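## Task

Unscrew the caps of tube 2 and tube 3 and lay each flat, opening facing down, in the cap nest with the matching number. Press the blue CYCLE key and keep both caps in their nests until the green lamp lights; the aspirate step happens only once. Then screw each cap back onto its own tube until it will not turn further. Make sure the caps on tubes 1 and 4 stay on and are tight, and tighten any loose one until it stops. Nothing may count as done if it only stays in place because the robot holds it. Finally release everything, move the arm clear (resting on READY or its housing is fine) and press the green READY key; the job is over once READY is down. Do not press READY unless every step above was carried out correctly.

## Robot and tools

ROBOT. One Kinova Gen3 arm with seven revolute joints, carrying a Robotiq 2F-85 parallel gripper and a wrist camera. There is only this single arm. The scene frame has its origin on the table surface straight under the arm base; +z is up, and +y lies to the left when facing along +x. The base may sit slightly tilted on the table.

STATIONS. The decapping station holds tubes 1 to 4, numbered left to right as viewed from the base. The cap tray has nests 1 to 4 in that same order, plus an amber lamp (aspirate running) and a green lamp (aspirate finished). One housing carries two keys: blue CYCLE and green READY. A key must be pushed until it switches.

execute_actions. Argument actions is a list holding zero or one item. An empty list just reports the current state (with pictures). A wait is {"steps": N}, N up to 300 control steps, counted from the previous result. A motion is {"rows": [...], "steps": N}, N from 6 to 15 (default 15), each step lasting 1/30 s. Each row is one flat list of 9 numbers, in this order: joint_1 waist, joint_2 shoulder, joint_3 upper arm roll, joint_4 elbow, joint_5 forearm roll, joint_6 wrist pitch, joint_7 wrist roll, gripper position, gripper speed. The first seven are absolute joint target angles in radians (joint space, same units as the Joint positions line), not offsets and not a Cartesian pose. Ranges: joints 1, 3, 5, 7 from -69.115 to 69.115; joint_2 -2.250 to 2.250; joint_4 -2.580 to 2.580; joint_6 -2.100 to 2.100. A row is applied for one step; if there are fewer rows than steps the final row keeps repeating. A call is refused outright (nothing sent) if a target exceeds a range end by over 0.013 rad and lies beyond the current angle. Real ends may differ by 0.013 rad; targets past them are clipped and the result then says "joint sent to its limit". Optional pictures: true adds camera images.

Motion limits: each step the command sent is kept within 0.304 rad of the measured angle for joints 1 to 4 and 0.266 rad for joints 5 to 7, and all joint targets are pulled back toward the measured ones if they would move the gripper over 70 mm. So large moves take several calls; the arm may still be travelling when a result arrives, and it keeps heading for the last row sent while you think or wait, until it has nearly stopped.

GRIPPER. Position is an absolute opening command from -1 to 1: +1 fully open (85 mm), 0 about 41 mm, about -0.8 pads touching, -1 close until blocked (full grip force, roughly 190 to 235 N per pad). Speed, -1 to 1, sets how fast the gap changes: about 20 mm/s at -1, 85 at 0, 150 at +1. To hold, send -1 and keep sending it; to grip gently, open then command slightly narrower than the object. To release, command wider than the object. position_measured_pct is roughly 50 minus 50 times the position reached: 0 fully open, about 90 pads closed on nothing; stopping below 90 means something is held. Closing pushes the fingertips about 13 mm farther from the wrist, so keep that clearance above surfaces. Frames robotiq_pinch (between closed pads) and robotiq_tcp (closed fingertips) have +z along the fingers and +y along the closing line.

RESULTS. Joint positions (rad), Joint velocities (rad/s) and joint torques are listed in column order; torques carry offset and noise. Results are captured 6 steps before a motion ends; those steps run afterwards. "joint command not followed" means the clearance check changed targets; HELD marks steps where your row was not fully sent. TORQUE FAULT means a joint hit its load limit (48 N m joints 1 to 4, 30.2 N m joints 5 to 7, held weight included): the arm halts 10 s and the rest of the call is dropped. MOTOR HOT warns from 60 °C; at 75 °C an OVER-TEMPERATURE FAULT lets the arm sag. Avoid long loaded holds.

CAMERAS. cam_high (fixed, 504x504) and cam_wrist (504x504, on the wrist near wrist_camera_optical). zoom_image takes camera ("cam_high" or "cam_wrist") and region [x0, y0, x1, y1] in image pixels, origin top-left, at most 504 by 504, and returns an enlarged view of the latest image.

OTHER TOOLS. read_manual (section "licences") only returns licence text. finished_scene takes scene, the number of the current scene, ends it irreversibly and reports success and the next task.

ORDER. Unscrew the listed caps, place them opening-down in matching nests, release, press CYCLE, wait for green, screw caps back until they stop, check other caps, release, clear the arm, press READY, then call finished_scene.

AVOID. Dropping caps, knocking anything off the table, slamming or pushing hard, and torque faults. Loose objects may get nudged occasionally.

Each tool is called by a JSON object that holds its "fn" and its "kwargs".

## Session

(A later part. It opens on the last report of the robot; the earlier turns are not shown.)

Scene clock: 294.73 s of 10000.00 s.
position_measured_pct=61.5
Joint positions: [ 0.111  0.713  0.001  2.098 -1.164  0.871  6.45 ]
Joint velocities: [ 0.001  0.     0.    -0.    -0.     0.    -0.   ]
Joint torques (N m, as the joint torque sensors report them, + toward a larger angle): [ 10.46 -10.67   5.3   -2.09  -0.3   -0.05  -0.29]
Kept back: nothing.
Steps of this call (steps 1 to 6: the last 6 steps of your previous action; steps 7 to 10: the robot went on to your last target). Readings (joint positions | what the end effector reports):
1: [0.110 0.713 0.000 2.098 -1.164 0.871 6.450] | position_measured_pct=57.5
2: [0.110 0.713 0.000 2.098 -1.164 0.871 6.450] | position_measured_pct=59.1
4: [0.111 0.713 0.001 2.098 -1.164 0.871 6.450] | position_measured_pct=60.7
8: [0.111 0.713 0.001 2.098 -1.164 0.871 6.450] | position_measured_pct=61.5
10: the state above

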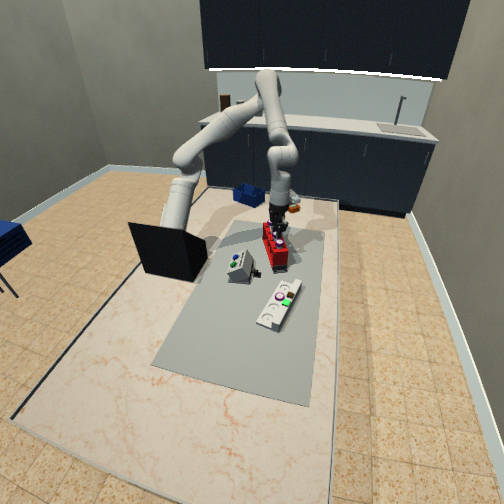

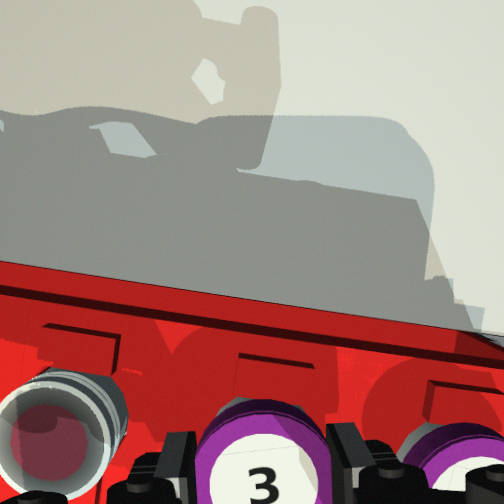

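{"fn": "zoom_image", "kwargs": {"camera": "cam_wrist", "region": [0, 355, 150, 504]}}

Region (0, 355, 150, 504) of cam_wrist's 504x504 image, scaled by 3.360; it fills the top 501 rows of this view, and the rest is white.

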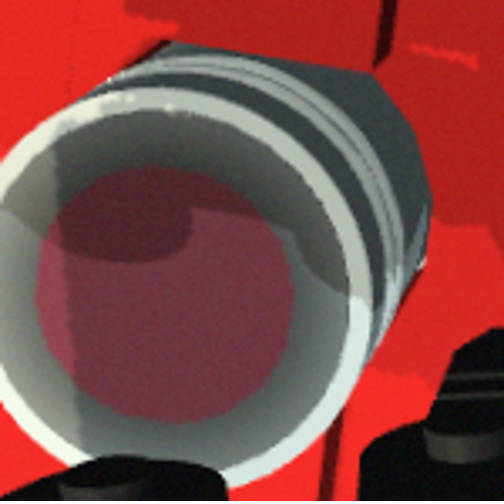

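{"fn": "execute_actions", "kwargs": {"actions": [{"rows":[[0.10973,0.71370,0,2.09842,-1.16494,0.87118,6.45,-1,-0.3],[0.10973,0.71370,0,2.09842,-1.16494,0.87118,6.45,-1,-0.3],[0.10973,0.71370,0,2.09842,-1.16494,0.87118,6.45,-1,-0.3],[0.10973,0.71370,0,2.09842,-1.16494,0.87118,6.44,-1,-0.3],[0.10973,0.71370,0,2.09842,-1.16494,0.87118,6.42,-1,-0.3],[0.10973,0.71370,0,2.09842,-1.16494,0.87118,6.40,-1,-0.3],[0.10973,0.71370,0,2.09842,-1.16494,0.87118,6.375,-1,-0.3],[0.10973,0.71370,0,2.09842,-1.16494,0.87118,6.35,-1,-0.3],[0.10973,0.71370,0,2.09842,-1.16494,0.87118,6.325,-1,-0.3],[0.10973,0.71370,0,2.09842,-1.16494,0.87118,6.30,-1,-0.3],[0.10973,0.71370,0,2.09842,-1.16494,0.87118,6.275,-1,-0.3],[0.10973,0.71370,0,2.09842,-1.16494,0.87118,6.25,-1,-0.3],[0.10973,0.71370,0,2.09842,-1.16494,0.87118,6.225,-1,-0.3],[0.10973,0.71370,0,2.09842,-1.16494,0.87118,6.20,-1,-0.3],[0.10973,0.71370,0,2.09842,-1.16494,0.87118,6.175,-1,-0.3]],"steps":15}]}}

{"fn": "execute_actions", "kwargs": {"actions": [{"rows":[[0.10973,0.71370,0,2.09842,-1.16494,0.87118,6.15,-1,-0.3],[0.10973,0.71370,0,2.09842,-1.16494,0.87118,6.125,-1,-0.3],[0.10973,0.71370,0,2.09842,-1.16494,0.87118,6.10,-1,-0.3],[0.10973,0.71370,0,2.09842,-1.16494,0.87118,6.075,-1,-0.3],[0.10973,0.71370,0,2.09842,-1.16494,0.87118,6.05,-1,-0.3],[0.10973,0.71370,0,2.09842,-1.16494,0.87118,6.025,-1,-0.3],[0.10973,0.71370,0,2.09842,-1.16494,0.87118,6.0,-1,-0.3],[0.10973,0.71370,0,2.09842,-1.16494,0.87118,5.975,-1,-0.3],[0.10973,0.71370,0,2.09842,-1.16494,0.87118,5.95,-1,-0.3],[0.10973,0.71370,0,2.09842,-1.16494,0.87118,5.925,-1,-0.3],[0.10973,0.71370,0,2.09842,-1.16494,0.87118,5.90,-1,-0.3],[0.10973,0.71370,0,2.09842,-1.16494,0.87118,5.875,-1,-0.3],[0.10973,0.71370,0,2.09842,-1.16494,0.87118,5.85,-1,-0.3],[0.10973,0.71370,0,2.09842,-1.16494,0.87118,5.825,-1,-0.3],[0.10973,0.71370,0,2.09842,-1.16494,0.87118,5.80,-1,-0.3]],"steps":15}]}}

{"fn": "execute_actions", "kwargs": {"actions": [{"rows":[[0.10973,0.71370,0,2.09842,-1.16494,0.87118,5.775,-1,-0.3],[0.10973,0.71370,0,2.09842,-1.16494,0.87118,5.75,-1,-0.3],[0.10973,0.71370,0,2.09842,-1.16494,0.87118,5.725,-1,-0.3],[0.10973,0.71370,0,2.09842,-1.16494,0.87118,5.70,-1,-0.3],[0.10973,0.71370,0,2.09842,-1.16494,0.87118,5.675,-1,-0.3],[0.10973,0.71370,0,2.09842,-1.16494,0.87118,5.65,-1,-0.3],[0.10973,0.71370,0,2.09842,-1.16494,0.87118,5.625,-1,-0.3],[0.10973,0.71370,0,2.09842,-1.16494,0.87118,5.60,-1,-0.3]],"steps":15}]}}

{"fn": "execute_actions", "kwargs": {"actions": [{"steps":8}], "pictures": true}}

Scene clock: 307.00 s of 10000.00 s.
position_measured_pct=61.5
Joint positions: [ 0.11   0.713  0.001  2.098 -1.165  0.871  6.373]
Joint velocities: [-0.001  0.    -0.    -0.003  0.    -0.    -0.663]
Joint torques (N m, as the joint torque sensors report them, + toward a larger angle): [ 10.38 -10.31   5.24  -2.03  -0.28   0.01  -0.14]
Steps of this call (steps 1 to 15: the robot went on to your last target; steps 16 to 359: nothing new was sent; steps 360 to 368: the first 9 steps of this action). Readings (joint positions | what the end effector reports):
360: [0.110 0.713 0.001 2.098 -1.164 0.871 6.450] | position_measured_pct=61.5
361: [0.110 0.713 0.001 2.098 -1.165 0.871 6.450] | position_measured_pct=61.5
363: [0.110 0.713 0.001 2.098 -1.165 0.871 6.449] | position_measured_pct=61.5
367: [0.110 0.713 0.001 2.098 -1.165 0.871 6.395] | position_measured_pct=61.5
368: the state above

Scene clock: 307.50 s of 10000.00 s.
position_measured_pct=61.5
Joint positions: [ 0.11   0.713  0.001  2.098 -1.165  0.871  6.004]
Joint velocities: [ 0.    -0.001  0.    -0.001  0.    -0.    -0.748]
Joint torques (N m, as the joint torque sensors report them, + toward a larger angle): [ 10.36 -10.44   5.22  -1.91  -0.27  -0.04  -0.47]
Steps of this call (steps 1 to 6: the last 6 steps of your previous action; steps 7 to 15: the first 9 steps of this action). Readings (joint positions | what the end effector reports):
7: [0.110 0.713 0.001 2.098 -1.165 0.871 6.204] | position_measured_pct=61.5
8: [0.110 0.713 0.001 2.098 -1.165 0.871 6.179] | position_measured_pct=61.5
10: [0.110 0.713 0.001 2.098 -1.165 0.871 6.129] | position_measured_pct=61.5
14: [0.110 0.713 0.001 2.098 -1.165 0.871 6.029] | position_measured_pct=61.5
15: the state above

Scene clock: 308.00 s of 10000.00 s.
position_measured_pct=61.5
Joint positions: [ 0.11   0.713  0.001  2.098 -1.165  0.871  5.63 ]
Joint velocities: [ 0.001 -0.001 -0.    -0.001 -0.    -0.001 -0.665]
Joint torques (N m, as the joint torque sensors report them, + toward a larger angle): [ 10.46 -10.55   5.11  -1.96  -0.19   0.01  -0.1 ]
Steps of this call (steps 1 to 6: the last 6 steps of your previous action; steps 7 to 15: the first 9 steps of this action). Readings (joint positions | what the end effector reports):
7: [0.110 0.713 0.001 2.098 -1.165 0.871 5.829] | position_measured_pct=61.5
8: [0.110 0.713 0.001 2.098 -1.165 0.871 5.804] | position_measured_pct=61.5
10: [0.110 0.713 0.001 2.098 -1.165 0.871 5.754] | position_measured_pct=61.5
14: [0.110 0.713 0.001 2.098 -1.165 0.871 5.654] | position_measured_pct=61.5
15: the state above

Scene clock: 308.27 s of 10000.00 s.
position_measured_pct=61.5
Joint positions: [ 0.11   0.713  0.001  2.098 -1.165  0.871  5.6  ]
Joint velocities: [ 0.     0.    -0.     0.002  0.    -0.     0.   ]
Joint torques (N m, as the joint torque sensors report them, + toward a larger angle): [ 10.34 -10.44   5.19  -1.87  -0.17   0.05  -0.24]
Kept back: nothing.
Steps of this call (steps 1 to 6: the last 6 steps of your previous action; steps 7 to 8: the robot went on to your last target). Readings (joint positions | what the end effector reports):
1: [0.110 0.713 0.001 2.098 -1.165 0.871 5.612] | position_measured_pct=61.5
2: [0.110 0.713 0.001 2.098 -1.165 0.871 5.603] | position_measured_pct=61.5
4: [0.110 0.713 0.001 2.098 -1.165 0.871 5.600] | position_measured_pct=61.5
8: the state above

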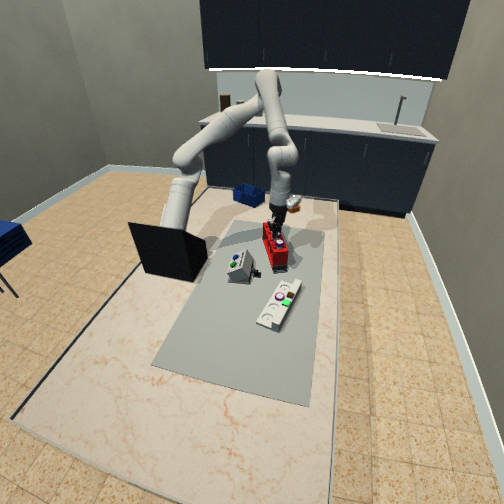

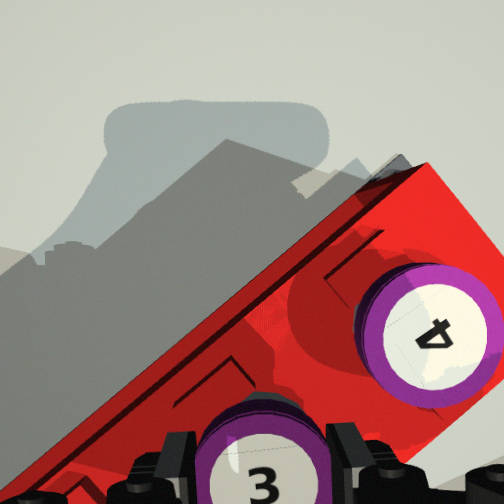

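{"fn": "execute_actions", "kwargs": {"actions": [{"rows":[[0.10973,0.71370,0,2.09842,-1.16494,0.87118,5.565,-1,-0.3],[0.10973,0.71370,0,2.09842,-1.16494,0.87118,5.53,-1,-0.3],[0.10973,0.71370,0,2.09842,-1.16494,0.87118,5.495,-1,-0.3],[0.10973,0.71370,0,2.09842,-1.16494,0.87118,5.46,-1,-0.3],[0.10973,0.71370,0,2.09842,-1.16494,0.87118,5.425,-1,-0.3],[0.10973,0.71370,0,2.09842,-1.16494,0.87118,5.39,-1,-0.3],[0.10973,0.71370,0,2.09842,-1.16494,0.87118,5.355,-1,-0.3],[0.10973,0.71370,0,2.09842,-1.16494,0.87118,5.32,-1,-0.3],[0.10973,0.71370,0,2.09842,-1.16494,0.87118,5.285,-1,-0.3],[0.10973,0.71370,0,2.09842,-1.16494,0.87118,5.25,-1,-0.3],[0.10973,0.71370,0,2.09842,-1.16494,0.87118,5.215,-1,-0.3],[0.10973,0.71370,0,2.09842,-1.16494,0.87118,5.18,-1,-0.3],[0.10973,0.71370,0,2.09842,-1.16494,0.87118,5.145,-1,-0.3],[0.10973,0.71370,0,2.09842,-1.16494,0.87118,5.11,-1,-0.3],[0.10973,0.71370,0,2.09842,-1.16494,0.87118,5.075,-1,-0.3]],"steps":15}]}}

{"fn": "execute_actions", "kwargs": {"actions": [{"rows":[[0.10973,0.71370,0,2.09842,-1.16494,0.87118,5.04,-1,-0.3],[0.10973,0.71370,0,2.09842,-1.16494,0.87118,5.005,-1,-0.3],[0.10973,0.71370,0,2.09842,-1.16494,0.87118,4.97,-1,-0.3],[0.10973,0.71370,0,2.09842,-1.16494,0.87118,4.935,-1,-0.3],[0.10973,0.71370,0,2.09842,-1.16494,0.87118,4.90,-1,-0.3],[0.10973,0.71370,0,2.09842,-1.16494,0.87118,4.865,-1,-0.3],[0.10973,0.71370,0,2.09842,-1.16494,0.87118,4.83,-1,-0.3],[0.10973,0.71370,0,2.09842,-1.16494,0.87118,4.795,-1,-0.3],[0.10973,0.71370,0,2.09842,-1.16494,0.87118,4.76,-1,-0.3],[0.10973,0.71370,0,2.09842,-1.16494,0.87118,4.725,-1,-0.3],[0.10973,0.71370,0,2.09842,-1.16494,0.87118,4.69,-1,-0.3],[0.10973,0.71370,0,2.09842,-1.16494,0.87118,4.655,-1,-0.3],[0.10973,0.71370,0,2.09842,-1.16494,0.87118,4.62,-1,-0.3],[0.10973,0.71370,0,2.09842,-1.16494,0.87118,4.585,-1,-0.3],[0.10973,0.71370,0,2.09842,-1.16494,0.87118,4.55,-1,-0.3]],"steps":15}]}}

{"fn": "execute_actions", "kwargs": {"actions": [{"steps":14}]}}

Scene clock: 309.67 s of 10000.00 s.
position_measured_pct=61.5
Joint positions: [ 0.11   0.713  0.001  2.098 -1.165  0.87   5.375]
Joint velocities: [ 0.001  0.001  0.001  0.001  0.    -0.    -1.026]
Joint torques (N m, as the joint torque sensors report them, + toward a larger angle): [ 10.27 -10.61   5.15  -1.84  -0.19   0.12  -0.5 ]
Steps of this call (steps 1 to 30: the robot went on to your last target; steps 31 to 33: nothing new was sent; steps 34 to 42: the first 9 steps of this action). Readings (joint positions | what the end effector reports):
34: [0.110 0.713 0.001 2.098 -1.165 0.871 5.599] | position_measured_pct=61.5
35: [0.110 0.713 0.001 2.098 -1.165 0.871 5.589] | position_measured_pct=61.5
37: [0.110 0.713 0.001 2.098 -1.165 0.871 5.541] | position_measured_pct=61.5
41: [0.110 0.713 0.001 2.098 -1.165 0.870 5.409] | position_measured_pct=61.5
42: the state above

Scene clock: 310.17 s of 10000.00 s.
position_measured_pct=61.5
Joint positions: [ 0.111  0.714  0.001  2.098 -1.165  0.87   4.852]
Joint velocities: [ 0.     0.001  0.    -0.001  0.001 -0.001 -1.047]
Joint torques (N m, as the joint torque sensors report them, + toward a larger angle): [ 10.27 -10.65   5.02  -1.91  -0.31   0.13  -0.36]
Steps of this call (steps 1 to 6: the last 6 steps of your previous action; steps 7 to 15: the first 9 steps of this action). Readings (joint positions | what the end effector reports):
7: [0.110 0.713 0.001 2.098 -1.165 0.870 5.132] | position_measured_pct=61.5
8: [0.110 0.713 0.001 2.098 -1.165 0.870 5.097] | position_measured_pct=61.5
10: [0.110 0.713 0.001 2.098 -1.165 0.870 5.027] | position_measured_pct=61.5
14: [0.111 0.713 0.001 2.098 -1.165 0.870 4.887] | position_measured_pct=61.5
15: the state above

Scene clock: 310.63 s of 10000.00 s.
position_measured_pct=61.5
Joint positions: [ 0.111  0.714  0.001  2.098 -1.165  0.87   4.55 ]
Joint velocities: [ 0.    -0.001  0.    -0.    -0.    -0.     0.   ]
Joint torques (N m, as the joint torque sensors report them, + toward a larger angle): [ 10.29 -10.78   4.94  -1.92  -0.22   0.16  -0.33]
Kept back: nothing.
Steps of this call (steps 1 to 6: the last 6 steps of your previous action; steps 7 to 14: the robot went on to your last target). Readings (joint positions | what the end effector reports):
1: [0.111 0.714 0.001 2.098 -1.165 0.870 4.817] | position_measured_pct=61.5
2: [0.111 0.714 0.001 2.098 -1.165 0.870 4.782] | position_measured_pct=61.5
4: [0.111 0.714 0.001 2.098 -1.165 0.870 4.712] | position_measured_pct=61.5
8: [0.111 0.714 0.001 2.098 -1.165 0.870 4.579] | position_measured_pct=61.5
14: the state above

{"fn": "execute_actions", "kwargs": {"actions": [{"rows":[[0.11063,0.71411,0,2.09767,-1.16398,0.87161,4.55,-1,-0.3],[0.11063,0.71411,0,2.09767,-1.16398,0.87161,4.55,-1,-0.3],[0.11063,0.71411,0,2.09767,-1.16398,0.87161,4.55,-1,-0.3],[0.11063,0.71411,0,2.09767,-1.16398,0.87161,4.55,-1,-0.3],[0.11063,0.71411,0,2.09767,-1.16398,0.87161,4.55,-1,-0.3],[0.11063,0.71411,0,2.09767,-1.16398,0.87161,4.55,-1,-0.3],[0.11063,0.71411,0,2.09767,-1.16398,0.87161,4.55,-1,-0.3],[0.11063,0.71411,0,2.09767,-1.16398,0.87161,4.55,-1,-0.3],[0.11063,0.71411,0,2.09767,-1.16398,0.87161,4.55,-1,-0.3],[0.11063,0.71411,0,2.09767,-1.16398,0.87161,4.55,0.04,0]],"steps":15}], "pictures": true}}

{"fn": "execute_actions", "kwargs": {"actions": [{"steps":10}], "pictures": true}}

Scene clock: 314.03 s of 10000.00 s.
position_measured_pct=61.5
Joint positions: [ 0.111  0.714  0.001  2.097 -1.164  0.871  4.55 ]
Joint velocities: [ 0.001 -0.     0.    -0.     0.    -0.     0.   ]
Joint torques (N m, as the joint torque sensors report them, + toward a larger angle): [ 10.49 -10.78   5.27  -2.09  -0.3    0.06  -0.3 ]
Steps of this call (steps 1 to 30: the robot went on to your last target; steps 31 to 93: nothing new was sent; steps 94 to 102: the first 9 steps of this action). Readings (joint positions | what the end effector reports):
94: [0.111 0.714 0.001 2.098 -1.165 0.870 4.550] | position_measured_pct=61.5
95: [0.111 0.714 0.001 2.098 -1.164 0.871 4.550] | position_measured_pct=61.5
97: [0.111 0.714 0.001 2.097 -1.164 0.871 4.550] | position_measured_pct=61.5
101: [0.111 0.714 0.001 2.097 -1.164 0.871 4.550] | position_measured_pct=61.5
102: the state above

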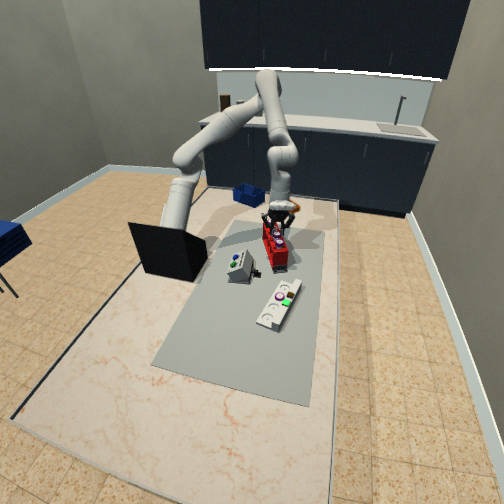

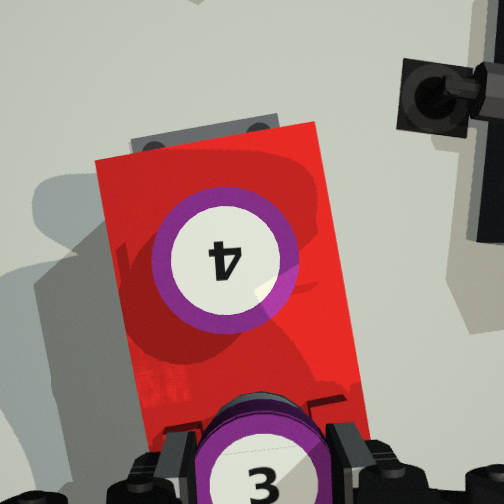

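Scene clock: 314.37 s of 10000.00 s.
position_measured_pct=48.0
Joint positions: [ 0.111  0.714 -0.     2.098 -1.164  0.872  4.55 ]
Joint velocities: [-0.001 -0.001 -0.     0.001  0.001 -0.    -0.   ]
Joint torques (N m, as the joint torque sensors report them, + toward a larger angle): [ 10.78 -10.84   5.83  -2.17  -0.31  -0.34  -0.26]
Kept back: nothing.
Steps of this call (steps 1 to 6: the last 6 steps of your previous action; steps 7 to 10: the robot went on to your last target). Readings (joint positions | what the end effector reports):
1: [0.111 0.714 0.001 2.097 -1.164 0.871 4.550] | position_measured_pct=61.5
2: [0.111 0.714 0.001 2.097 -1.164 0.871 4.550] | position_measured_pct=61.5
4: [0.111 0.714 0.000 2.098 -1.164 0.871 4.550] | position_measured_pct=56.7
8: [0.111 0.714 -0.000 2.098 -1.164 0.872 4.550] | position_measured_pct=48.8
10: the state above

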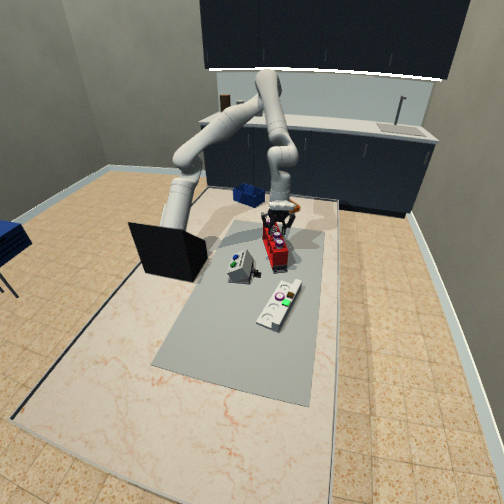

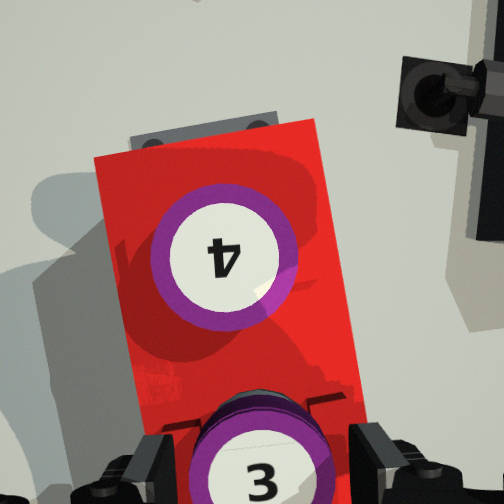

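{"fn": "zoom_image", "kwargs": {"camera": "cam_wrist", "region": [150, 360, 390, 504]}}

{"fn": "zoom_image", "kwargs": {"camera": "cam_wrist", "region": [130, 165, 320, 345]}}

Region (150, 360, 390, 504) of cam_wrist's 504x504 image, scaled by 2.100; it fills the top 302 rows of this view, and the rest is white.

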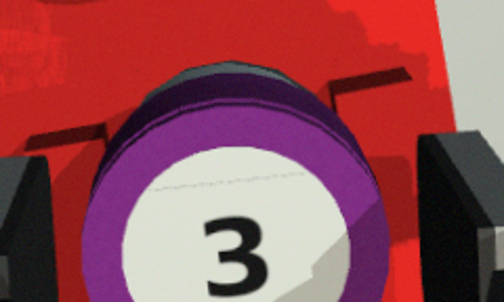

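Region (130, 165, 320, 345) of cam_wrist's 504x504 image, scaled by 2.653; it fills the top 477 rows of this view, and the rest is white.

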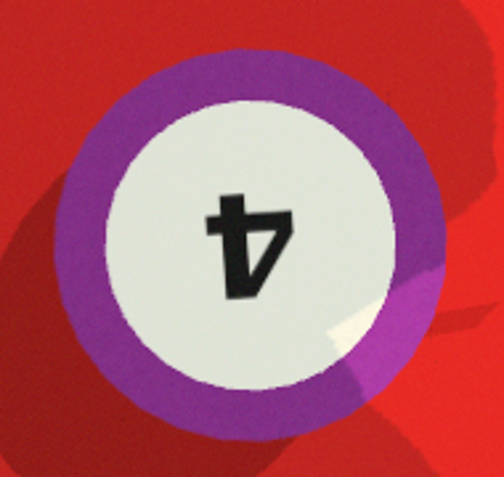

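{"fn": "execute_actions", "kwargs": {"actions": []}}

Scene clock: 317.43 s of 10000.00 s.
position_measured_pct=48.0
Joint positions: [ 0.111  0.714 -0.     2.098 -1.164  0.872  4.55 ]
Joint velocities: [-0.    -0.001 -0.    -0.    -0.     0.    -0.   ]
Joint torques (N m, as the joint torque sensors report them, + toward a larger angle): [ 10.97 -10.79   5.75  -2.27  -0.26  -0.34  -0.32]
Kept back: nothing.
Steps of this call (steps 1 to 15: the robot went on to your last target; steps 16 to 92: nothing new was sent). Readings (joint positions | what the end effector reports):
1: [0.111 0.714 -0.000 2.098 -1.164 0.872 4.550] | position_measured_pct=48.0
2: [0.111 0.714 -0.000 2.098 -1.164 0.872 4.550] | position_measured_pct=48.0
4: [0.111 0.714 -0.000 2.098 -1.164 0.872 4.550] | position_measured_pct=48.0
8: [0.111 0.714 -0.000 2.098 -1.164 0.872 4.550] | position_measured_pct=48.0
92: the state above
The arm was judged still, so your last target was given up. Only a new action makes it travel on or press farther. Fingers that are still opening or closing keep moving.

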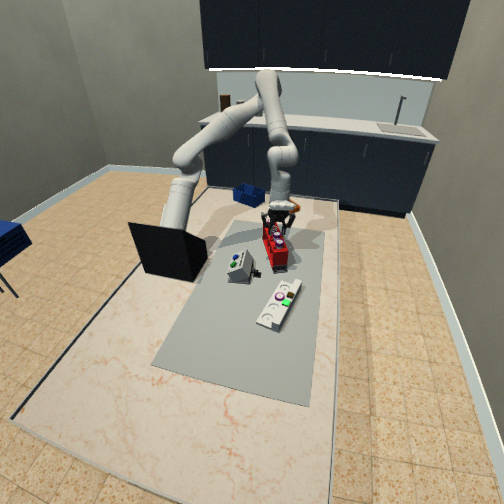

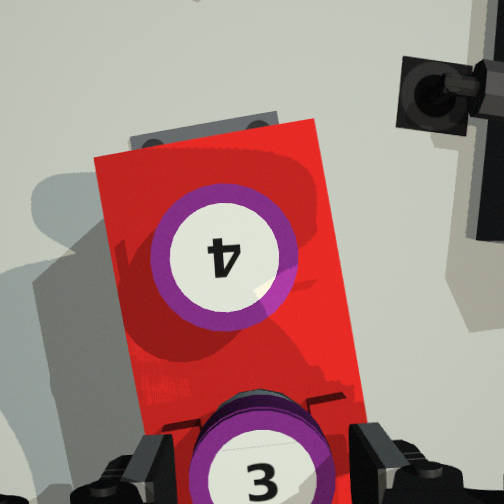

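{"fn": "execute_actions", "kwargs": {"actions": [{"rows": [[0.11063,0.71411,0,2.09767,-1.16398,0.87161,1.4084,0.04,0]], "steps": 15}]}}

{"fn": "execute_actions", "kwargs": {"actions": [{"steps": 75}], "pictures": true}}

Scene clock: 320.80 s of 10000.00 s.
position_measured_pct=48.0
Joint positions: [ 0.111  0.714  0.     2.098 -1.164  0.872  4.288]
Joint velocities: [-0.001 -0.001  0.     0.001  0.    -0.    -1.215]
Joint torques (N m, as the joint torque sensors report them, + toward a larger angle): [ 10.92 -10.78   5.8   -2.16  -0.22  -0.23  -0.38]
Steps of this call (steps 1 to 92: nothing new was sent; steps 93 to 101: the first 9 steps of this action). Readings (joint positions | what the end effector reports):
93: [0.111 0.714 -0.000 2.098 -1.164 0.872 4.549] | position_measured_pct=48.0
94: [0.111 0.714 -0.000 2.098 -1.164 0.872 4.539] | position_measured_pct=48.0
96: [0.111 0.714 -0.000 2.098 -1.164 0.872 4.489] | position_measured_pct=48.0
100: [0.111 0.714 0.000 2.098 -1.164 0.872 4.329] | position_measured_pct=48.0
101: the state above

Scene clock: 323.30 s of 10000.00 s.
position_measured_pct=48.0
Joint positions: [ 0.111  0.714  0.     2.098 -1.164  0.872  1.408]
Joint velocities: [-0.    -0.001  0.     0.    -0.     0.     0.   ]
Joint torques (N m, as the joint torque sensors report them, + toward a larger angle): [ 10.8  -10.78   5.65  -2.23  -0.26  -0.14  -0.42]
Kept back: nothing.
Steps of this call (steps 1 to 6: the last 6 steps of your previous action; steps 7 to 75: the robot went on to your last target). Readings (joint positions | what the end effector reports):
1: [0.111 0.714 0.000 2.098 -1.164 0.872 4.247] | position_measured_pct=48.0
2: [0.111 0.714 0.000 2.098 -1.164 0.872 4.207] | position_measured_pct=48.0
4: [0.111 0.714 0.000 2.098 -1.164 0.872 4.125] | position_measured_pct=48.0
8: [0.111 0.714 0.000 2.098 -1.164 0.872 3.963] | position_measured_pct=48.0
75: the state above

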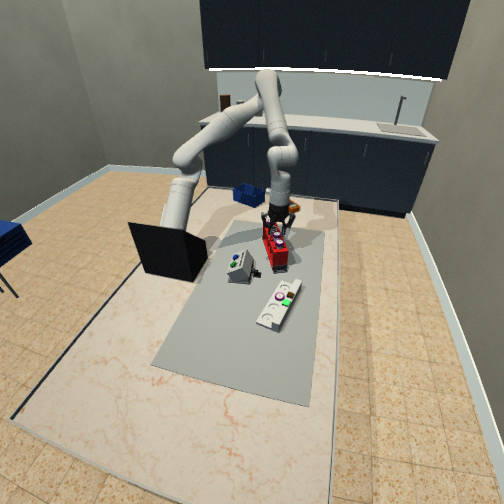

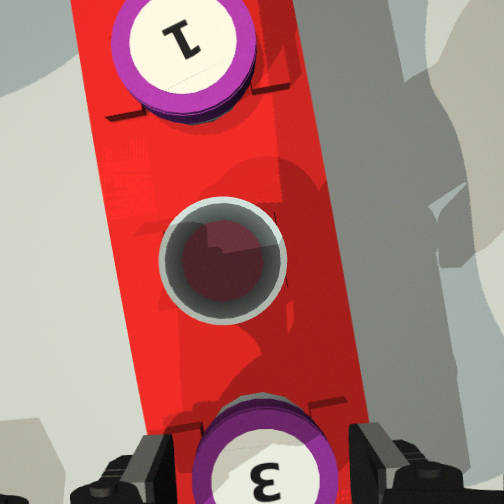

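{"fn": "zoom_image", "kwargs": {"camera": "cam_wrist", "region": [150, 360, 390, 504]}}

Region (150, 360, 390, 504) of cam_wrist's 504x504 image, scaled by 2.100; it fills the top 302 rows of this view, and the rest is white.

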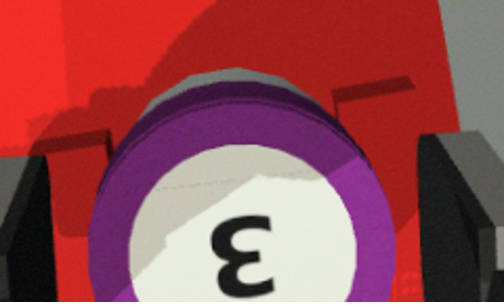

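{"fn": "zoom_image", "kwargs": {"camera": "cam_wrist", "region": [190, 400, 340, 504]}}

Region (190, 400, 340, 504) of cam_wrist's 504x504 image, scaled by 3.360; it fills the top 349 rows of this view, and the rest is white.

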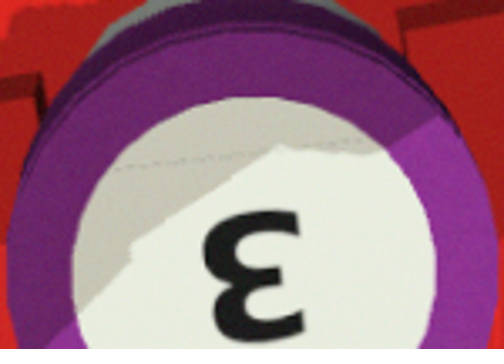

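{"fn": "execute_actions", "kwargs": {"actions": [{"rows": [[0.11063,0.71411,0,2.09767,-1.16398,0.87161,1.4084,-1,-0.4]], "steps": 15}]}}

{"fn": "execute_actions", "kwargs": {"actions": [{"steps": 10}], "pictures": true}}

{"fn": "zoom_image", "kwargs": {"camera": "cam_wrist", "region": [190, 400, 340, 504]}}

Scene clock: 328.00 s of 10000.00 s.
position_measured_pct=59.5
Joint positions: [ 0.111  0.713  0.001  2.098 -1.163  0.872  1.408]
Joint velocities: [ 0.005 -0.007  0.002  0.001  0.002  0.003 -0.001]
Joint torques (N m, as the joint torque sensors report them, + toward a larger angle): [ 9.99 -9.17  5.12 -2.69 -0.63 -0.81 -0.33]
Steps of this call (steps 1 to 15: the robot went on to your last target; steps 16 to 132: nothing new was sent; steps 133 to 141: the first 9 steps of this action). Readings (joint positions | what the end effector reports):
133: [0.111 0.714 0.000 2.098 -1.164 0.872 1.408] | position_measured_pct=48.0
134: [0.111 0.714 0.000 2.098 -1.164 0.872 1.408] | position_measured_pct=48.4
136: [0.111 0.714 0.000 2.098 -1.164 0.872 1.408] | position_measured_pct=51.2
140: [0.111 0.714 0.000 2.098 -1.164 0.872 1.408] | position_measured_pct=58.3
141: the state above

Scene clock: 328.33 s of 10000.00 s.
position_measured_pct=61.9
Joint positions: [ 0.112  0.713  0.001  2.098 -1.163  0.872  1.408]
Joint velocities: [ 0.001 -0.    -0.     0.001 -0.001  0.    -0.   ]
Joint torques (N m, as the joint torque sensors report them, + toward a larger angle): [10.06 -9.59  5.07 -2.62 -0.59 -0.61 -0.31]
Kept back: nothing.
Steps of this call (steps 1 to 6: the last 6 steps of your previous action; steps 7 to 10: the robot went on to your last target). Readings (joint positions | what the end effector reports):
1: [0.111 0.713 0.001 2.098 -1.163 0.872 1.408] | position_measured_pct=60.3
2: [0.112 0.713 0.001 2.098 -1.163 0.873 1.408] | position_measured_pct=60.7
4: [0.112 0.713 0.001 2.098 -1.163 0.872 1.408] | position_measured_pct=61.9
8: [0.112 0.713 0.001 2.098 -1.163 0.872 1.408] | position_measured_pct=61.9
10: the state above

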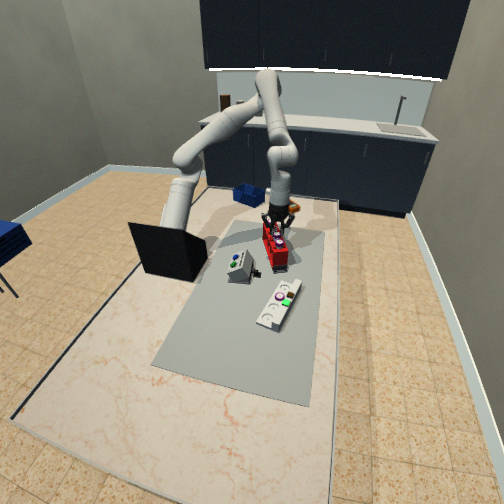

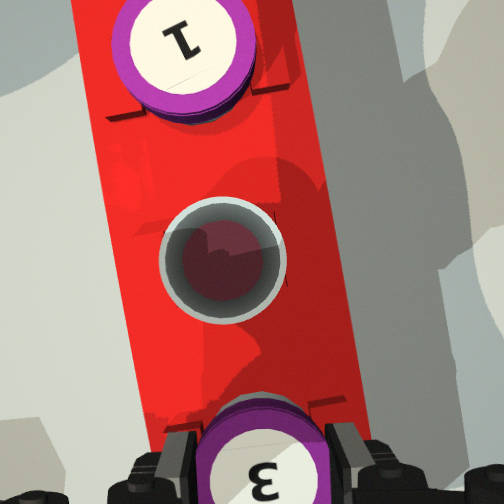

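Region (190, 400, 340, 504) of cam_wrist's 504x504 image, scaled by 3.360; it fills the top 349 rows of this view, and the rest is white.

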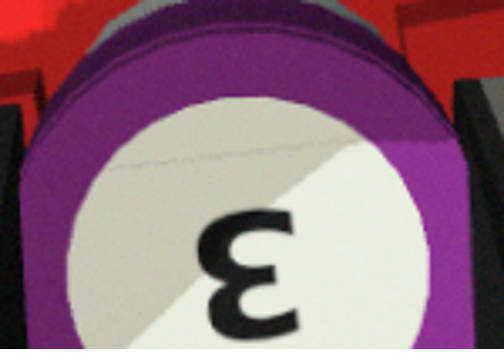

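{"fn": "execute_actions", "kwargs": {"actions": [{"rows": [[0.11110,0.71369,0,2.09749,-1.16320,0.87203,1.4084,-1,-0.4],[0.11157,0.71328,0,2.09732,-1.16241,0.87244,1.4084,-1,-0.4],[0.11203,0.71286,0,2.09714,-1.16163,0.87286,1.4084,-1,-0.4],[0.11250,0.71245,0,2.09697,-1.16085,0.87327,1.4084,-1,-0.4]], "steps": 14}]}}

{"fn": "execute_actions", "kwargs": {"actions": [{"rows": [[0.11287,0.71212,0,2.09683,-1.16022,0.87361,1.4084,-1,-0.4],[0.11325,0.71179,0,2.09669,-1.15959,0.87394,1.4084,-1,-0.4]], "steps": 14}]}}

{"fn": "execute_actions", "kwargs": {"actions": [{"rows": [[0.11362,0.71145,0,2.09655,-1.15897,0.87427,1.4084,-1,-0.4],[0.11400,0.71112,0,2.09641,-1.15834,0.87460,1.4084,-1,-0.4]], "steps": 14}]}}

{"fn": "execute_actions", "kwargs": {"actions": [{"steps": 4}]}}

Scene clock: 332.53 s of 10000.00 s.
position_measured_pct=61.9
Joint positions: [ 0.113  0.712  0.     2.097 -1.161  0.873  1.408]
Joint velocities: [ 0.001  0.002  0.    -0.001 -0.     0.     0.   ]
Joint torques (N m, as the joint torque sensors report them, + toward a larger angle): [ 10.98 -10.96   5.8   -2.33  -0.31  -0.2   -0.32]
Steps of this call (steps 1 to 15: the robot went on to your last target; steps 16 to 118: nothing new was sent; steps 119 to 126: the first 8 steps of this action). Readings (joint positions | what the end effector reports):
119: [0.112 0.713 0.001 2.098 -1.163 0.872 1.408] | position_measured_pct=61.9
120: [0.112 0.712 0.000 2.098 -1.163 0.872 1.408] | position_measured_pct=61.9
122: [0.113 0.712 0.000 2.097 -1.162 0.873 1.408] | position_measured_pct=61.9
126: the state above

Scene clock: 333.00 s of 10000.00 s.
position_measured_pct=61.9
Joint positions: [ 0.113  0.712 -0.     2.097 -1.16   0.874  1.408]
Joint velocities: [ 0. -0.  0.  0. -0.  0.  0.]
Joint torques (N m, as the joint torque sensors report them, + toward a larger angle): [ 10.93 -10.71   5.7   -2.3   -0.2   -0.2   -0.28]
Steps of this call (steps 1 to 6: the last 6 steps of your previous action; steps 7 to 14: the first 8 steps of this action). Readings (joint positions | what the end effector reports):
7: [0.113 0.712 -0.000 2.097 -1.161 0.873 1.408] | position_measured_pct=61.9
8: [0.113 0.712 -0.000 2.097 -1.160 0.874 1.408] | position_measured_pct=61.9
10: [0.113 0.712 0.000 2.097 -1.160 0.874 1.408] | position_measured_pct=61.9
14: the state above

Scene clock: 333.47 s of 10000.00 s.
position_measured_pct=61.9
Joint positions: [ 0.114  0.711 -0.     2.096 -1.158  0.875  1.408]
Joint velocities: [ 0.001 -0.002 -0.     0.     0.     0.    -0.   ]
Joint torques (N m, as the joint torque sensors report them, + toward a larger angle): [ 10.79 -10.73   5.64  -2.33  -0.18  -0.21  -0.33]
Steps of this call (steps 1 to 6: the last 6 steps of your previous action; steps 7 to 14: the first 8 steps of this action). Readings (joint positions | what the end effector reports):
7: [0.113 0.712 -0.000 2.097 -1.159 0.874 1.408] | position_measured_pct=61.9
8: [0.114 0.711 -0.000 2.097 -1.159 0.874 1.408] | position_measured_pct=61.9
10: [0.114 0.711 0.000 2.096 -1.158 0.875 1.408] | position_measured_pct=61.9
14: the state above

Scene clock: 333.67 s of 10000.00 s.
position_measured_pct=61.9
Joint positions: [ 0.114  0.711 -0.     2.096 -1.158  0.875  1.408]
Joint velocities: [-0.     0.001  0.     0.     0.001  0.001 -0.   ]
Joint torques (N m, as the joint torque sensors report them, + toward a larger angle): [ 10.84 -10.76   5.52  -2.28  -0.26  -0.18  -0.33]
Kept back: nothing.
Steps of this call (steps 1 to 6: the last 6 steps of your previous action). Readings (joint positions | what the end effector reports):
1: [0.114 0.711 -0.000 2.096 -1.158 0.875 1.408] | position_measured_pct=61.9
2: [0.114 0.711 -0.000 2.096 -1.158 0.875 1.408] | position_measured_pct=61.9
4: [0.114 0.711 0.000 2.096 -1.158 0.875 1.408] | position_measured_pct=61.9
6: the state above

{"fn": "execute_actions", "kwargs": {"actions": [{"rows": [[0.11334,0.71171,0,2.09664,-1.15943,0.87403,1.4084,-1,-0.4],[0.11268,0.71230,0,2.09686,-1.16052,0.87345,1.4084,-1,-0.4]], "steps": 13}]}}

{"fn": "execute_actions", "kwargs": {"actions": [{"rows": [[0.11259,0.71256,0,2.09592,-1.16008,0.87371,1.4084,-1,-0.4]], "steps": 12}]}}

{"fn": "execute_actions", "kwargs": {"actions": [{"rows": [[0.11251,0.71279,0,2.09511,-1.15970,0.87392,1.4084,-1,-0.4]], "steps": 12}]}}

{"fn": "execute_actions", "kwargs": {"actions": [{"rows": [[0.11244,0.71301,0,2.09429,-1.15932,0.87414,1.4084,-1,-0.4]], "steps": 12}]}}

{"fn": "execute_actions", "kwargs": {"actions": [{"rows": [[0.11236,0.71324,0,2.09348,-1.15894,0.87436,1.4084,-1,-0.4]], "steps": 12}]}}

{"fn": "execute_actions", "kwargs": {"actions": [{"steps": 4}]}}

Scene clock: 335.33 s of 10000.00 s.
position_measured_pct=61.9
Joint positions: [ 0.113  0.712 -0.     2.097 -1.161  0.873  1.408]
Joint velocities: [-0.    -0.001  0.    -0.002  0.    -0.001  0.   ]
Joint torques (N m, as the joint torque sensors report them, + toward a larger angle): [ 10.65 -10.65   5.59  -2.28  -0.27  -0.13  -0.34]
Steps of this call (steps 1 to 15: the robot went on to your last target; steps 16 to 43: nothing new was sent; steps 44 to 50: the first 7 steps of this action). Readings (joint positions | what the end effector reports):
44: [0.114 0.711 0.000 2.096 -1.159 0.874 1.408] | position_measured_pct=61.9
45: [0.113 0.712 0.000 2.097 -1.159 0.874 1.408] | position_measured_pct=61.9
47: [0.113 0.712 -0.000 2.097 -1.160 0.874 1.408] | position_measured_pct=61.9
50: the state above

Scene clock: 335.73 s of 10000.00 s.
position_measured_pct=61.9
Joint positions: [ 0.113  0.713  0.     2.096 -1.16   0.874  1.408]
Joint velocities: [-0.    -0.     0.    -0.001  0.    -0.001  0.   ]
Joint torques (N m, as the joint torque sensors report them, + toward a larger angle): [ 10.94 -10.64   5.65  -2.45  -0.35  -0.15  -0.29]
Steps of this call (steps 1 to 6: the last 6 steps of your previous action; steps 7 to 12: the first 6 steps of this action). Readings (joint positions | what the end effector reports):
7: [0.113 0.712 0.000 2.097 -1.160 0.874 1.408] | position_measured_pct=61.9
8: [0.113 0.713 0.000 2.096 -1.160 0.874 1.408] | position_measured_pct=61.9
10: [0.113 0.713 0.000 2.096 -1.160 0.874 1.408] | position_measured_pct=61.9
12: the state above

Scene clock: 336.13 s of 10000.00 s.
position_measured_pct=61.9
Joint positions: [ 0.112  0.713  0.     2.096 -1.159  0.874  1.408]
Joint velocities: [ 0.001  0.001  0.    -0.    -0.     0.     0.   ]
Joint torques (N m, as the joint torque sensors report them, + toward a larger angle): [ 10.96 -10.83   5.63  -2.59  -0.39  -0.23  -0.3 ]
Steps of this call (steps 1 to 6: the last 6 steps of your previous action; steps 7 to 12: the first 6 steps of this action). Readings (joint positions | what the end effector reports):
7: [0.113 0.713 0.000 2.096 -1.160 0.874 1.408] | position_measured_pct=61.9
8: [0.113 0.713 0.000 2.096 -1.159 0.874 1.408] | position_measured_pct=61.9
10: [0.112 0.713 0.000 2.096 -1.159 0.874 1.408] | position_measured_pct=61.9
12: the state above

Scene clock: 336.53 s of 10000.00 s.
position_measured_pct=61.9
Joint positions: [ 0.112  0.713  0.     2.095 -1.159  0.874  1.408]
Joint velocities: [ 0.    -0.001  0.    -0.002  0.001  0.     0.001]
Joint torques (N m, as the joint torque sensors report them, + toward a larger angle): [ 10.9  -10.92   5.49  -2.82  -0.55  -0.23  -0.3 ]
Steps of this call (steps 1 to 6: the last 6 steps of your previous action; steps 7 to 12: the first 6 steps of this action). Readings (joint positions | what the end effector reports):
7: [0.112 0.713 0.000 2.095 -1.159 0.874 1.408] | position_measured_pct=61.9
8: [0.112 0.713 0.000 2.095 -1.159 0.874 1.408] | position_measured_pct=61.9
10: [0.112 0.713 0.000 2.095 -1.159 0.874 1.408] | position_measured_pct=61.9
12: the state above

Scene clock: 336.93 s of 10000.00 s.
position_measured_pct=61.9
Joint positions: [ 0.112  0.713  0.     2.094 -1.158  0.875  1.408]
Joint velocities: [ 0.     0.    -0.     0.001 -0.001 -0.     0.   ]
Joint torques (N m, as the joint torque sensors report them, + toward a larger angle): [ 11.09 -10.95   5.7   -3.03  -0.65  -0.36  -0.26]
Steps of this call (steps 1 to 6: the last 6 steps of your previous action; steps 7 to 12: the first 6 steps of this action). Readings (joint positions | what the end effector reports):
7: [0.112 0.713 0.000 2.095 -1.159 0.874 1.408] | position_measured_pct=61.9
8: [0.112 0.713 0.000 2.095 -1.158 0.875 1.408] | position_measured_pct=61.9
10: [0.112 0.713 0.000 2.094 -1.158 0.875 1.408] | position_measured_pct=61.9
12: the state above

Scene clock: 337.13 s of 10000.00 s.
position_measured_pct=61.9
Joint positions: [ 0.112  0.713  0.     2.094 -1.158  0.875  1.408]
Joint velocities: [ 0.     0.001  0.    -0.     0.     0.    -0.   ]
Joint torques (N m, as the joint torque sensors report them, + toward a larger angle): [ 10.94 -10.82   5.54  -3.14  -0.62  -0.37  -0.2 ]
Kept back: nothing.
Steps of this call (steps 1 to 6: the last 6 steps of your previous action). Readings (joint positions | what the end effector reports):
1: [0.112 0.713 0.000 2.094 -1.158 0.875 1.408] | position_measured_pct=61.9
2: [0.112 0.713 0.000 2.094 -1.158 0.875 1.408] | position_measured_pct=61.9
4: [0.112 0.713 0.000 2.094 -1.158 0.875 1.408] | position_measured_pct=61.9
6: the state above

{"fn": "execute_actions", "kwargs": {"actions": [{"rows": [[0.11251,0.71279,0,2.09511,-1.15970,0.87392,1.4084,-1,-0.4],[0.11268,0.71230,0,2.09686,-1.16052,0.87345,1.4084,-1,-0.4],[0.11277,0.71206,0,2.09771,-1.16092,0.87323,1.4084,-1,-0.4]], "steps": 15}]}}

{"fn": "execute_actions", "kwargs": {"actions": [{"rows": [[0.11284,0.71184,0,2.09853,-1.16130,0.87301,1.4084,-1,-0.4]], "steps": 12}]}}

{"fn": "execute_actions", "kwargs": {"actions": [{"rows": [[0.11292,0.71161,0,2.09934,-1.16168,0.87279,1.4084,-1,-0.4]], "steps": 12}]}}

{"fn": "execute_actions", "kwargs": {"actions": [{"rows": [[0.11300,0.71139,0,2.10015,-1.16206,0.87258,1.4084,-1,-0.4]], "steps": 12}]}}

{"fn": "execute_actions", "kwargs": {"actions": [{"rows": [[0.11308,0.71116,0,2.10097,-1.16244,0.87236,1.4084,-1,-0.4]], "steps": 12}]}}

{"fn": "execute_actions", "kwargs": {"actions": [{"rows": [[0.11316,0.71093,0,2.10178,-1.16282,0.87214,1.4084,-1,-0.4]], "steps": 12}]}}

{"fn": "execute_actions", "kwargs": {"actions": [{"steps": 4}]}}

Scene clock: 338.17 s of 10000.00 s.
position_measured_pct=61.9
Joint positions: [ 0.113  0.712  0.     2.098 -1.161  0.873  1.408]
Joint velocities: [ 0.    -0.001 -0.    -0.001 -0.    -0.    -0.001]
Joint torques (N m, as the joint torque sensors report them, + toward a larger angle): [ 10.9  -10.76   5.66  -2.25  -0.28  -0.13  -0.38]
Steps of this call (steps 1 to 15: the robot went on to your last target; steps 16 to 22: nothing new was sent; steps 23 to 31: the first 9 steps of this action). Readings (joint positions | what the end effector reports):
23: [0.112 0.713 0.000 2.095 -1.158 0.875 1.408] | position_measured_pct=61.9
24: [0.113 0.713 0.000 2.096 -1.159 0.874 1.408] | position_measured_pct=61.9
26: [0.113 0.712 0.000 2.098 -1.161 0.873 1.408] | position_measured_pct=61.9
30: [0.113 0.712 0.000 2.098 -1.161 0.873 1.408] | position_measured_pct=61.9
31: the state above

Scene clock: 338.57 s of 10000.00 s.
position_measured_pct=61.9
Joint positions: [ 0.113  0.712  0.     2.098 -1.161  0.873  1.408]
Joint velocities: [-0.001 -0.003 -0.     0.001 -0.    -0.    -0.   ]
Joint torques (N m, as the joint torque sensors report them, + toward a larger angle): [ 10.76 -10.64   5.79  -2.25  -0.26  -0.15  -0.31]
Steps of this call (steps 1 to 6: the last 6 steps of your previous action; steps 7 to 12: the first 6 steps of this action). Readings (joint positions | what the end effector reports):
7: [0.113 0.712 -0.000 2.098 -1.161 0.873 1.408] | position_measured_pct=61.9
8: [0.113 0.712 0.000 2.098 -1.161 0.873 1.408] | position_measured_pct=61.9
10: [0.113 0.712 0.000 2.098 -1.161 0.873 1.408] | position_measured_pct=61.9
12: the state above

Scene clock: 338.97 s of 10000.00 s.
position_measured_pct=61.9
Joint positions: [ 0.113  0.711  0.     2.099 -1.162  0.873  1.408]
Joint velocities: [-0.    -0.001  0.     0.001  0.001 -0.    -0.   ]
Joint torques (N m, as the joint torque sensors report them, + toward a larger angle): [ 10.75 -10.58   5.66  -2.15  -0.2   -0.18  -0.31]
Steps of this call (steps 1 to 6: the last 6 steps of your previous action; steps 7 to 12: the first 6 steps of this action). Readings (joint positions | what the end effector reports):
7: [0.113 0.712 0.000 2.099 -1.161 0.873 1.408] | position_measured_pct=61.9
8: [0.113 0.712 0.000 2.099 -1.162 0.873 1.408] | position_measured_pct=61.9
10: [0.113 0.712 0.000 2.099 -1.162 0.873 1.408] | position_measured_pct=61.9
12: the state above

Scene clock: 339.37 s of 10000.00 s.
position_measured_pct=61.9
Joint positions: [ 0.113  0.711  0.     2.1   -1.162  0.872  1.408]
Joint velocities: [ 0.    -0.001  0.    -0.    -0.    -0.001 -0.   ]
Joint torques (N m, as the joint torque sensors report them, + toward a larger angle): [ 10.61 -10.49   5.44  -1.97  -0.1   -0.14  -0.29]
Steps of this call (steps 1 to 6: the last 6 steps of your previous action; steps 7 to 12: the first 6 steps of this action). Readings (joint positions | what the end effector reports):
7: [0.113 0.711 0.000 2.099 -1.162 0.873 1.408] | position_measured_pct=61.9
8: [0.113 0.711 0.000 2.100 -1.162 0.872 1.408] | position_measured_pct=61.9
10: [0.113 0.711 0.000 2.100 -1.162 0.872 1.408] | position_measured_pct=61.9
12: the state above

Scene clock: 339.77 s of 10000.00 s.
position_measured_pct=61.9
Joint positions: [ 0.113  0.711  0.     2.101 -1.163  0.872  1.408]
Joint velocities: [-0.    -0.001 -0.     0.    -0.    -0.001  0.   ]
Joint torques (N m, as the joint torque sensors report them, + toward a larger angle): [ 10.66 -10.54   5.41  -1.98  -0.13  -0.08  -0.31]
Steps of this call (steps 1 to 6: the last 6 steps of your previous action; steps 7 to 12: the first 6 steps of this action). Readings (joint positions | what the end effector reports):
7: [0.113 0.711 0.000 2.100 -1.162 0.872 1.408] | position_measured_pct=61.9
8: [0.113 0.711 0.000 2.100 -1.163 0.872 1.408] | position_measured_pct=61.9
10: [0.113 0.711 0.000 2.101 -1.163 0.872 1.408] | position_measured_pct=61.9
12: the state above

Scene clock: 340.17 s of 10000.00 s.
position_measured_pct=61.9
Joint positions: [ 0.113  0.711  0.     2.101 -1.163  0.872  1.408]
Joint velocities: [ 0.    -0.002  0.    -0.002 -0.001 -0.     0.   ]
Joint torques (N m, as the joint torque sensors report them, + toward a larger angle): [ 10.66 -10.5    5.52  -1.72  -0.01   0.02  -0.3 ]
Steps of this call (steps 1 to 6: the last 6 steps of your previous action; steps 7 to 12: the first 6 steps of this action). Readings (joint positions | what the end effector reports):
7: [0.113 0.711 0.000 2.101 -1.163 0.872 1.408] | position_measured_pct=61.9
8: [0.113 0.711 0.000 2.101 -1.163 0.872 1.408] | position_measured_pct=61.9
10: [0.113 0.711 0.000 2.101 -1.163 0.872 1.408] | position_measured_pct=61.9
12: the state above

Scene clock: 340.37 s of 10000.00 s.
position_measured_pct=61.9
Joint positions: [ 0.113  0.711  0.     2.101 -1.163  0.872  1.408]
Joint velocities: [-0.    -0.001 -0.     0.001  0.     0.    -0.   ]
Joint torques (N m, as the joint torque sensors report them, + toward a larger angle): [ 10.7  -10.48   5.41  -1.73  -0.02   0.    -0.29]
Kept back: nothing.
Steps of this call (steps 1 to 6: the last 6 steps of your previous action). Readings (joint positions | what the end effector reports):
1: [0.113 0.711 0.000 2.101 -1.163 0.872 1.408] | position_measured_pct=61.9
2: [0.113 0.711 0.000 2.101 -1.163 0.872 1.408] | position_measured_pct=61.9
4: [0.113 0.711 0.000 2.101 -1.163 0.872 1.408] | position_measured_pct=61.9
6: the state above

{"fn": "execute_actions", "kwargs": {"actions": [{"rows": [[0.11300,0.71139,0,2.10015,-1.16206,0.87258,1.4084,-1,-0.4],[0.11290,0.71172,0,2.09900,-1.16150,0.87290,1.4084,-1,-0.4],[0.11277,0.71204,0,2.09781,-1.16097,0.87320,1.4084,-1,-0.4]], "steps": 15}]}}

{"fn": "execute_actions", "kwargs": {"actions": [{"rows": [[0.11225,0.71149,0,2.09789,-1.16104,0.87323,1.4084,-1,-0.4]], "steps": 12}]}}

{"fn": "execute_actions", "kwargs": {"actions": [{"rows": [[0.11179,0.71100,0,2.09796,-1.16111,0.87326,1.4084,-1,-0.4]], "steps": 12}]}}

{"fn": "execute_actions", "kwargs": {"actions": [{"rows": [[0.11132,0.71052,0,2.09803,-1.16118,0.87329,1.4084,-1,-0.4]], "steps": 12}]}}

{"fn": "execute_actions", "kwargs": {"actions": [{"rows": [[0.11086,0.71003,0,2.09810,-1.16125,0.87332,1.4084,-1,-0.4]], "steps": 12}]}}

{"fn": "execute_actions", "kwargs": {"actions": [{"steps": 4}]}}

Scene clock: 341.80 s of 10000.00 s.
position_measured_pct=61.9
Joint positions: [ 0.113  0.712 -0.     2.098 -1.161  0.873  1.408]
Joint velocities: [-0.001 -0.001 -0.    -0.     0.     0.     0.   ]
Joint torques (N m, as the joint torque sensors report them, + toward a larger angle): [ 10.89 -10.65   5.76  -2.22  -0.25  -0.21  -0.3 ]
Steps of this call (steps 1 to 15: the robot went on to your last target; steps 16 to 34: nothing new was sent; steps 35 to 43: the first 9 steps of this action). Readings (joint positions | what the end effector reports):
35: [0.113 0.711 0.000 2.101 -1.163 0.872 1.408] | position_measured_pct=61.9
36: [0.113 0.711 0.000 2.100 -1.162 0.872 1.408] | position_measured_pct=61.9
38: [0.113 0.712 0.000 2.098 -1.161 0.873 1.408] | position_measured_pct=61.9
42: [0.113 0.712 -0.000 2.098 -1.161 0.873 1.408] | position_measured_pct=61.9
43: the state above

Scene clock: 342.20 s of 10000.00 s.
position_measured_pct=61.9
Joint positions: [ 0.112  0.712  0.     2.098 -1.161  0.873  1.408]
Joint velocities: [ 0. -0. -0. -0. -0. -0.  0.]
Joint torques (N m, as the joint torque sensors report them, + toward a larger angle): [ 10.74 -10.6    5.44  -2.21  -0.32  -0.1   -0.26]
Steps of this call (steps 1 to 6: the last 6 steps of your previous action; steps 7 to 12: the first 6 steps of this action). Readings (joint positions | what the end effector reports):
7: [0.113 0.712 0.000 2.098 -1.161 0.873 1.408] | position_measured_pct=61.9
8: [0.112 0.712 0.000 2.098 -1.161 0.873 1.408] | position_measured_pct=61.9
10: [0.112 0.712 0.000 2.098 -1.161 0.873 1.408] | position_measured_pct=61.9
12: the state above

Scene clock: 342.60 s of 10000.00 s.
position_measured_pct=61.9
Joint positions: [ 0.112  0.711  0.     2.098 -1.161  0.873  1.408]
Joint velocities: [ 0.001 -0.     0.001 -0.003 -0.     0.     0.   ]
Joint torques (N m, as the joint torque sensors report them, + toward a larger angle): [ 10.81 -10.65   5.45  -2.28  -0.28  -0.03  -0.37]
Steps of this call (steps 1 to 6: the last 6 steps of your previous action; steps 7 to 12: the first 6 steps of this action). Readings (joint positions | what the end effector reports):
7: [0.112 0.711 0.000 2.098 -1.161 0.873 1.408] | position_measured_pct=61.9
8: [0.112 0.711 0.000 2.098 -1.161 0.873 1.408] | position_measured_pct=61.9
10: [0.112 0.711 0.000 2.098 -1.161 0.873 1.408] | position_measured_pct=61.9
12: the state above

Scene clock: 343.00 s of 10000.00 s.
position_measured_pct=61.9
Joint positions: [ 0.112  0.711  0.     2.098 -1.161  0.873  1.408]
Joint velocities: [ 0.     0.002  0.    -0.     0.    -0.    -0.   ]
Joint torques (N m, as the joint torque sensors report them, + toward a larger angle): [ 10.63 -10.67   5.42  -2.32  -0.41  -0.05  -0.28]
Steps of this call (steps 1 to 6: the last 6 steps of your previous action; steps 7 to 12: the first 6 steps of this action). Readings (joint positions | what the end effector reports):
7: [0.112 0.711 0.000 2.098 -1.161 0.873 1.408] | position_measured_pct=61.9
8: [0.112 0.711 0.000 2.098 -1.161 0.873 1.408] | position_measured_pct=61.9
10: [0.112 0.711 0.000 2.098 -1.161 0.873 1.408] | position_measured_pct=61.9
12: the state above

Scene clock: 343.40 s of 10000.00 s.
position_measured_pct=61.9
Joint positions: [ 0.111  0.71   0.001  2.098 -1.161  0.873  1.408]
Joint velocities: [ 0.001  0.001 -0.     0.002 -0.     0.     0.001]
Joint torques (N m, as the joint torque sensors report them, + toward a larger angle): [ 10.53 -10.84   5.2   -2.35  -0.36   0.1   -0.25]
Steps of this call (steps 1 to 6: the last 6 steps of your previous action; steps 7 to 12: the first 6 steps of this action). Readings (joint positions | what the end effector reports):
7: [0.111 0.710 0.000 2.098 -1.161 0.873 1.408] | position_measured_pct=61.9
8: [0.111 0.710 0.001 2.098 -1.161 0.873 1.408] | position_measured_pct=61.9
10: [0.111 0.710 0.001 2.098 -1.161 0.873 1.408] | position_measured_pct=61.9
12: the state above

Scene clock: 343.60 s of 10000.00 s.
position_measured_pct=61.9
Joint positions: [ 0.111  0.71   0.001  2.098 -1.161  0.873  1.408]
Joint velocities: [ 0.001 -0.001 -0.    -0.002 -0.     0.     0.   ]
Joint torques (N m, as the joint torque sensors report them, + toward a larger angle): [ 10.51 -10.71   5.24  -2.3   -0.5    0.14  -0.39]
Kept back: nothing.
Steps of this call (steps 1 to 6: the last 6 steps of your previous action). Readings (joint positions | what the end effector reports):
1: [0.111 0.710 0.001 2.098 -1.161 0.873 1.408] | position_measured_pct=61.9
2: [0.111 0.710 0.001 2.098 -1.161 0.873 1.408] | position_measured_pct=61.9
4: [0.111 0.710 0.001 2.098 -1.161 0.873 1.408] | position_measured_pct=61.9
6: the state above


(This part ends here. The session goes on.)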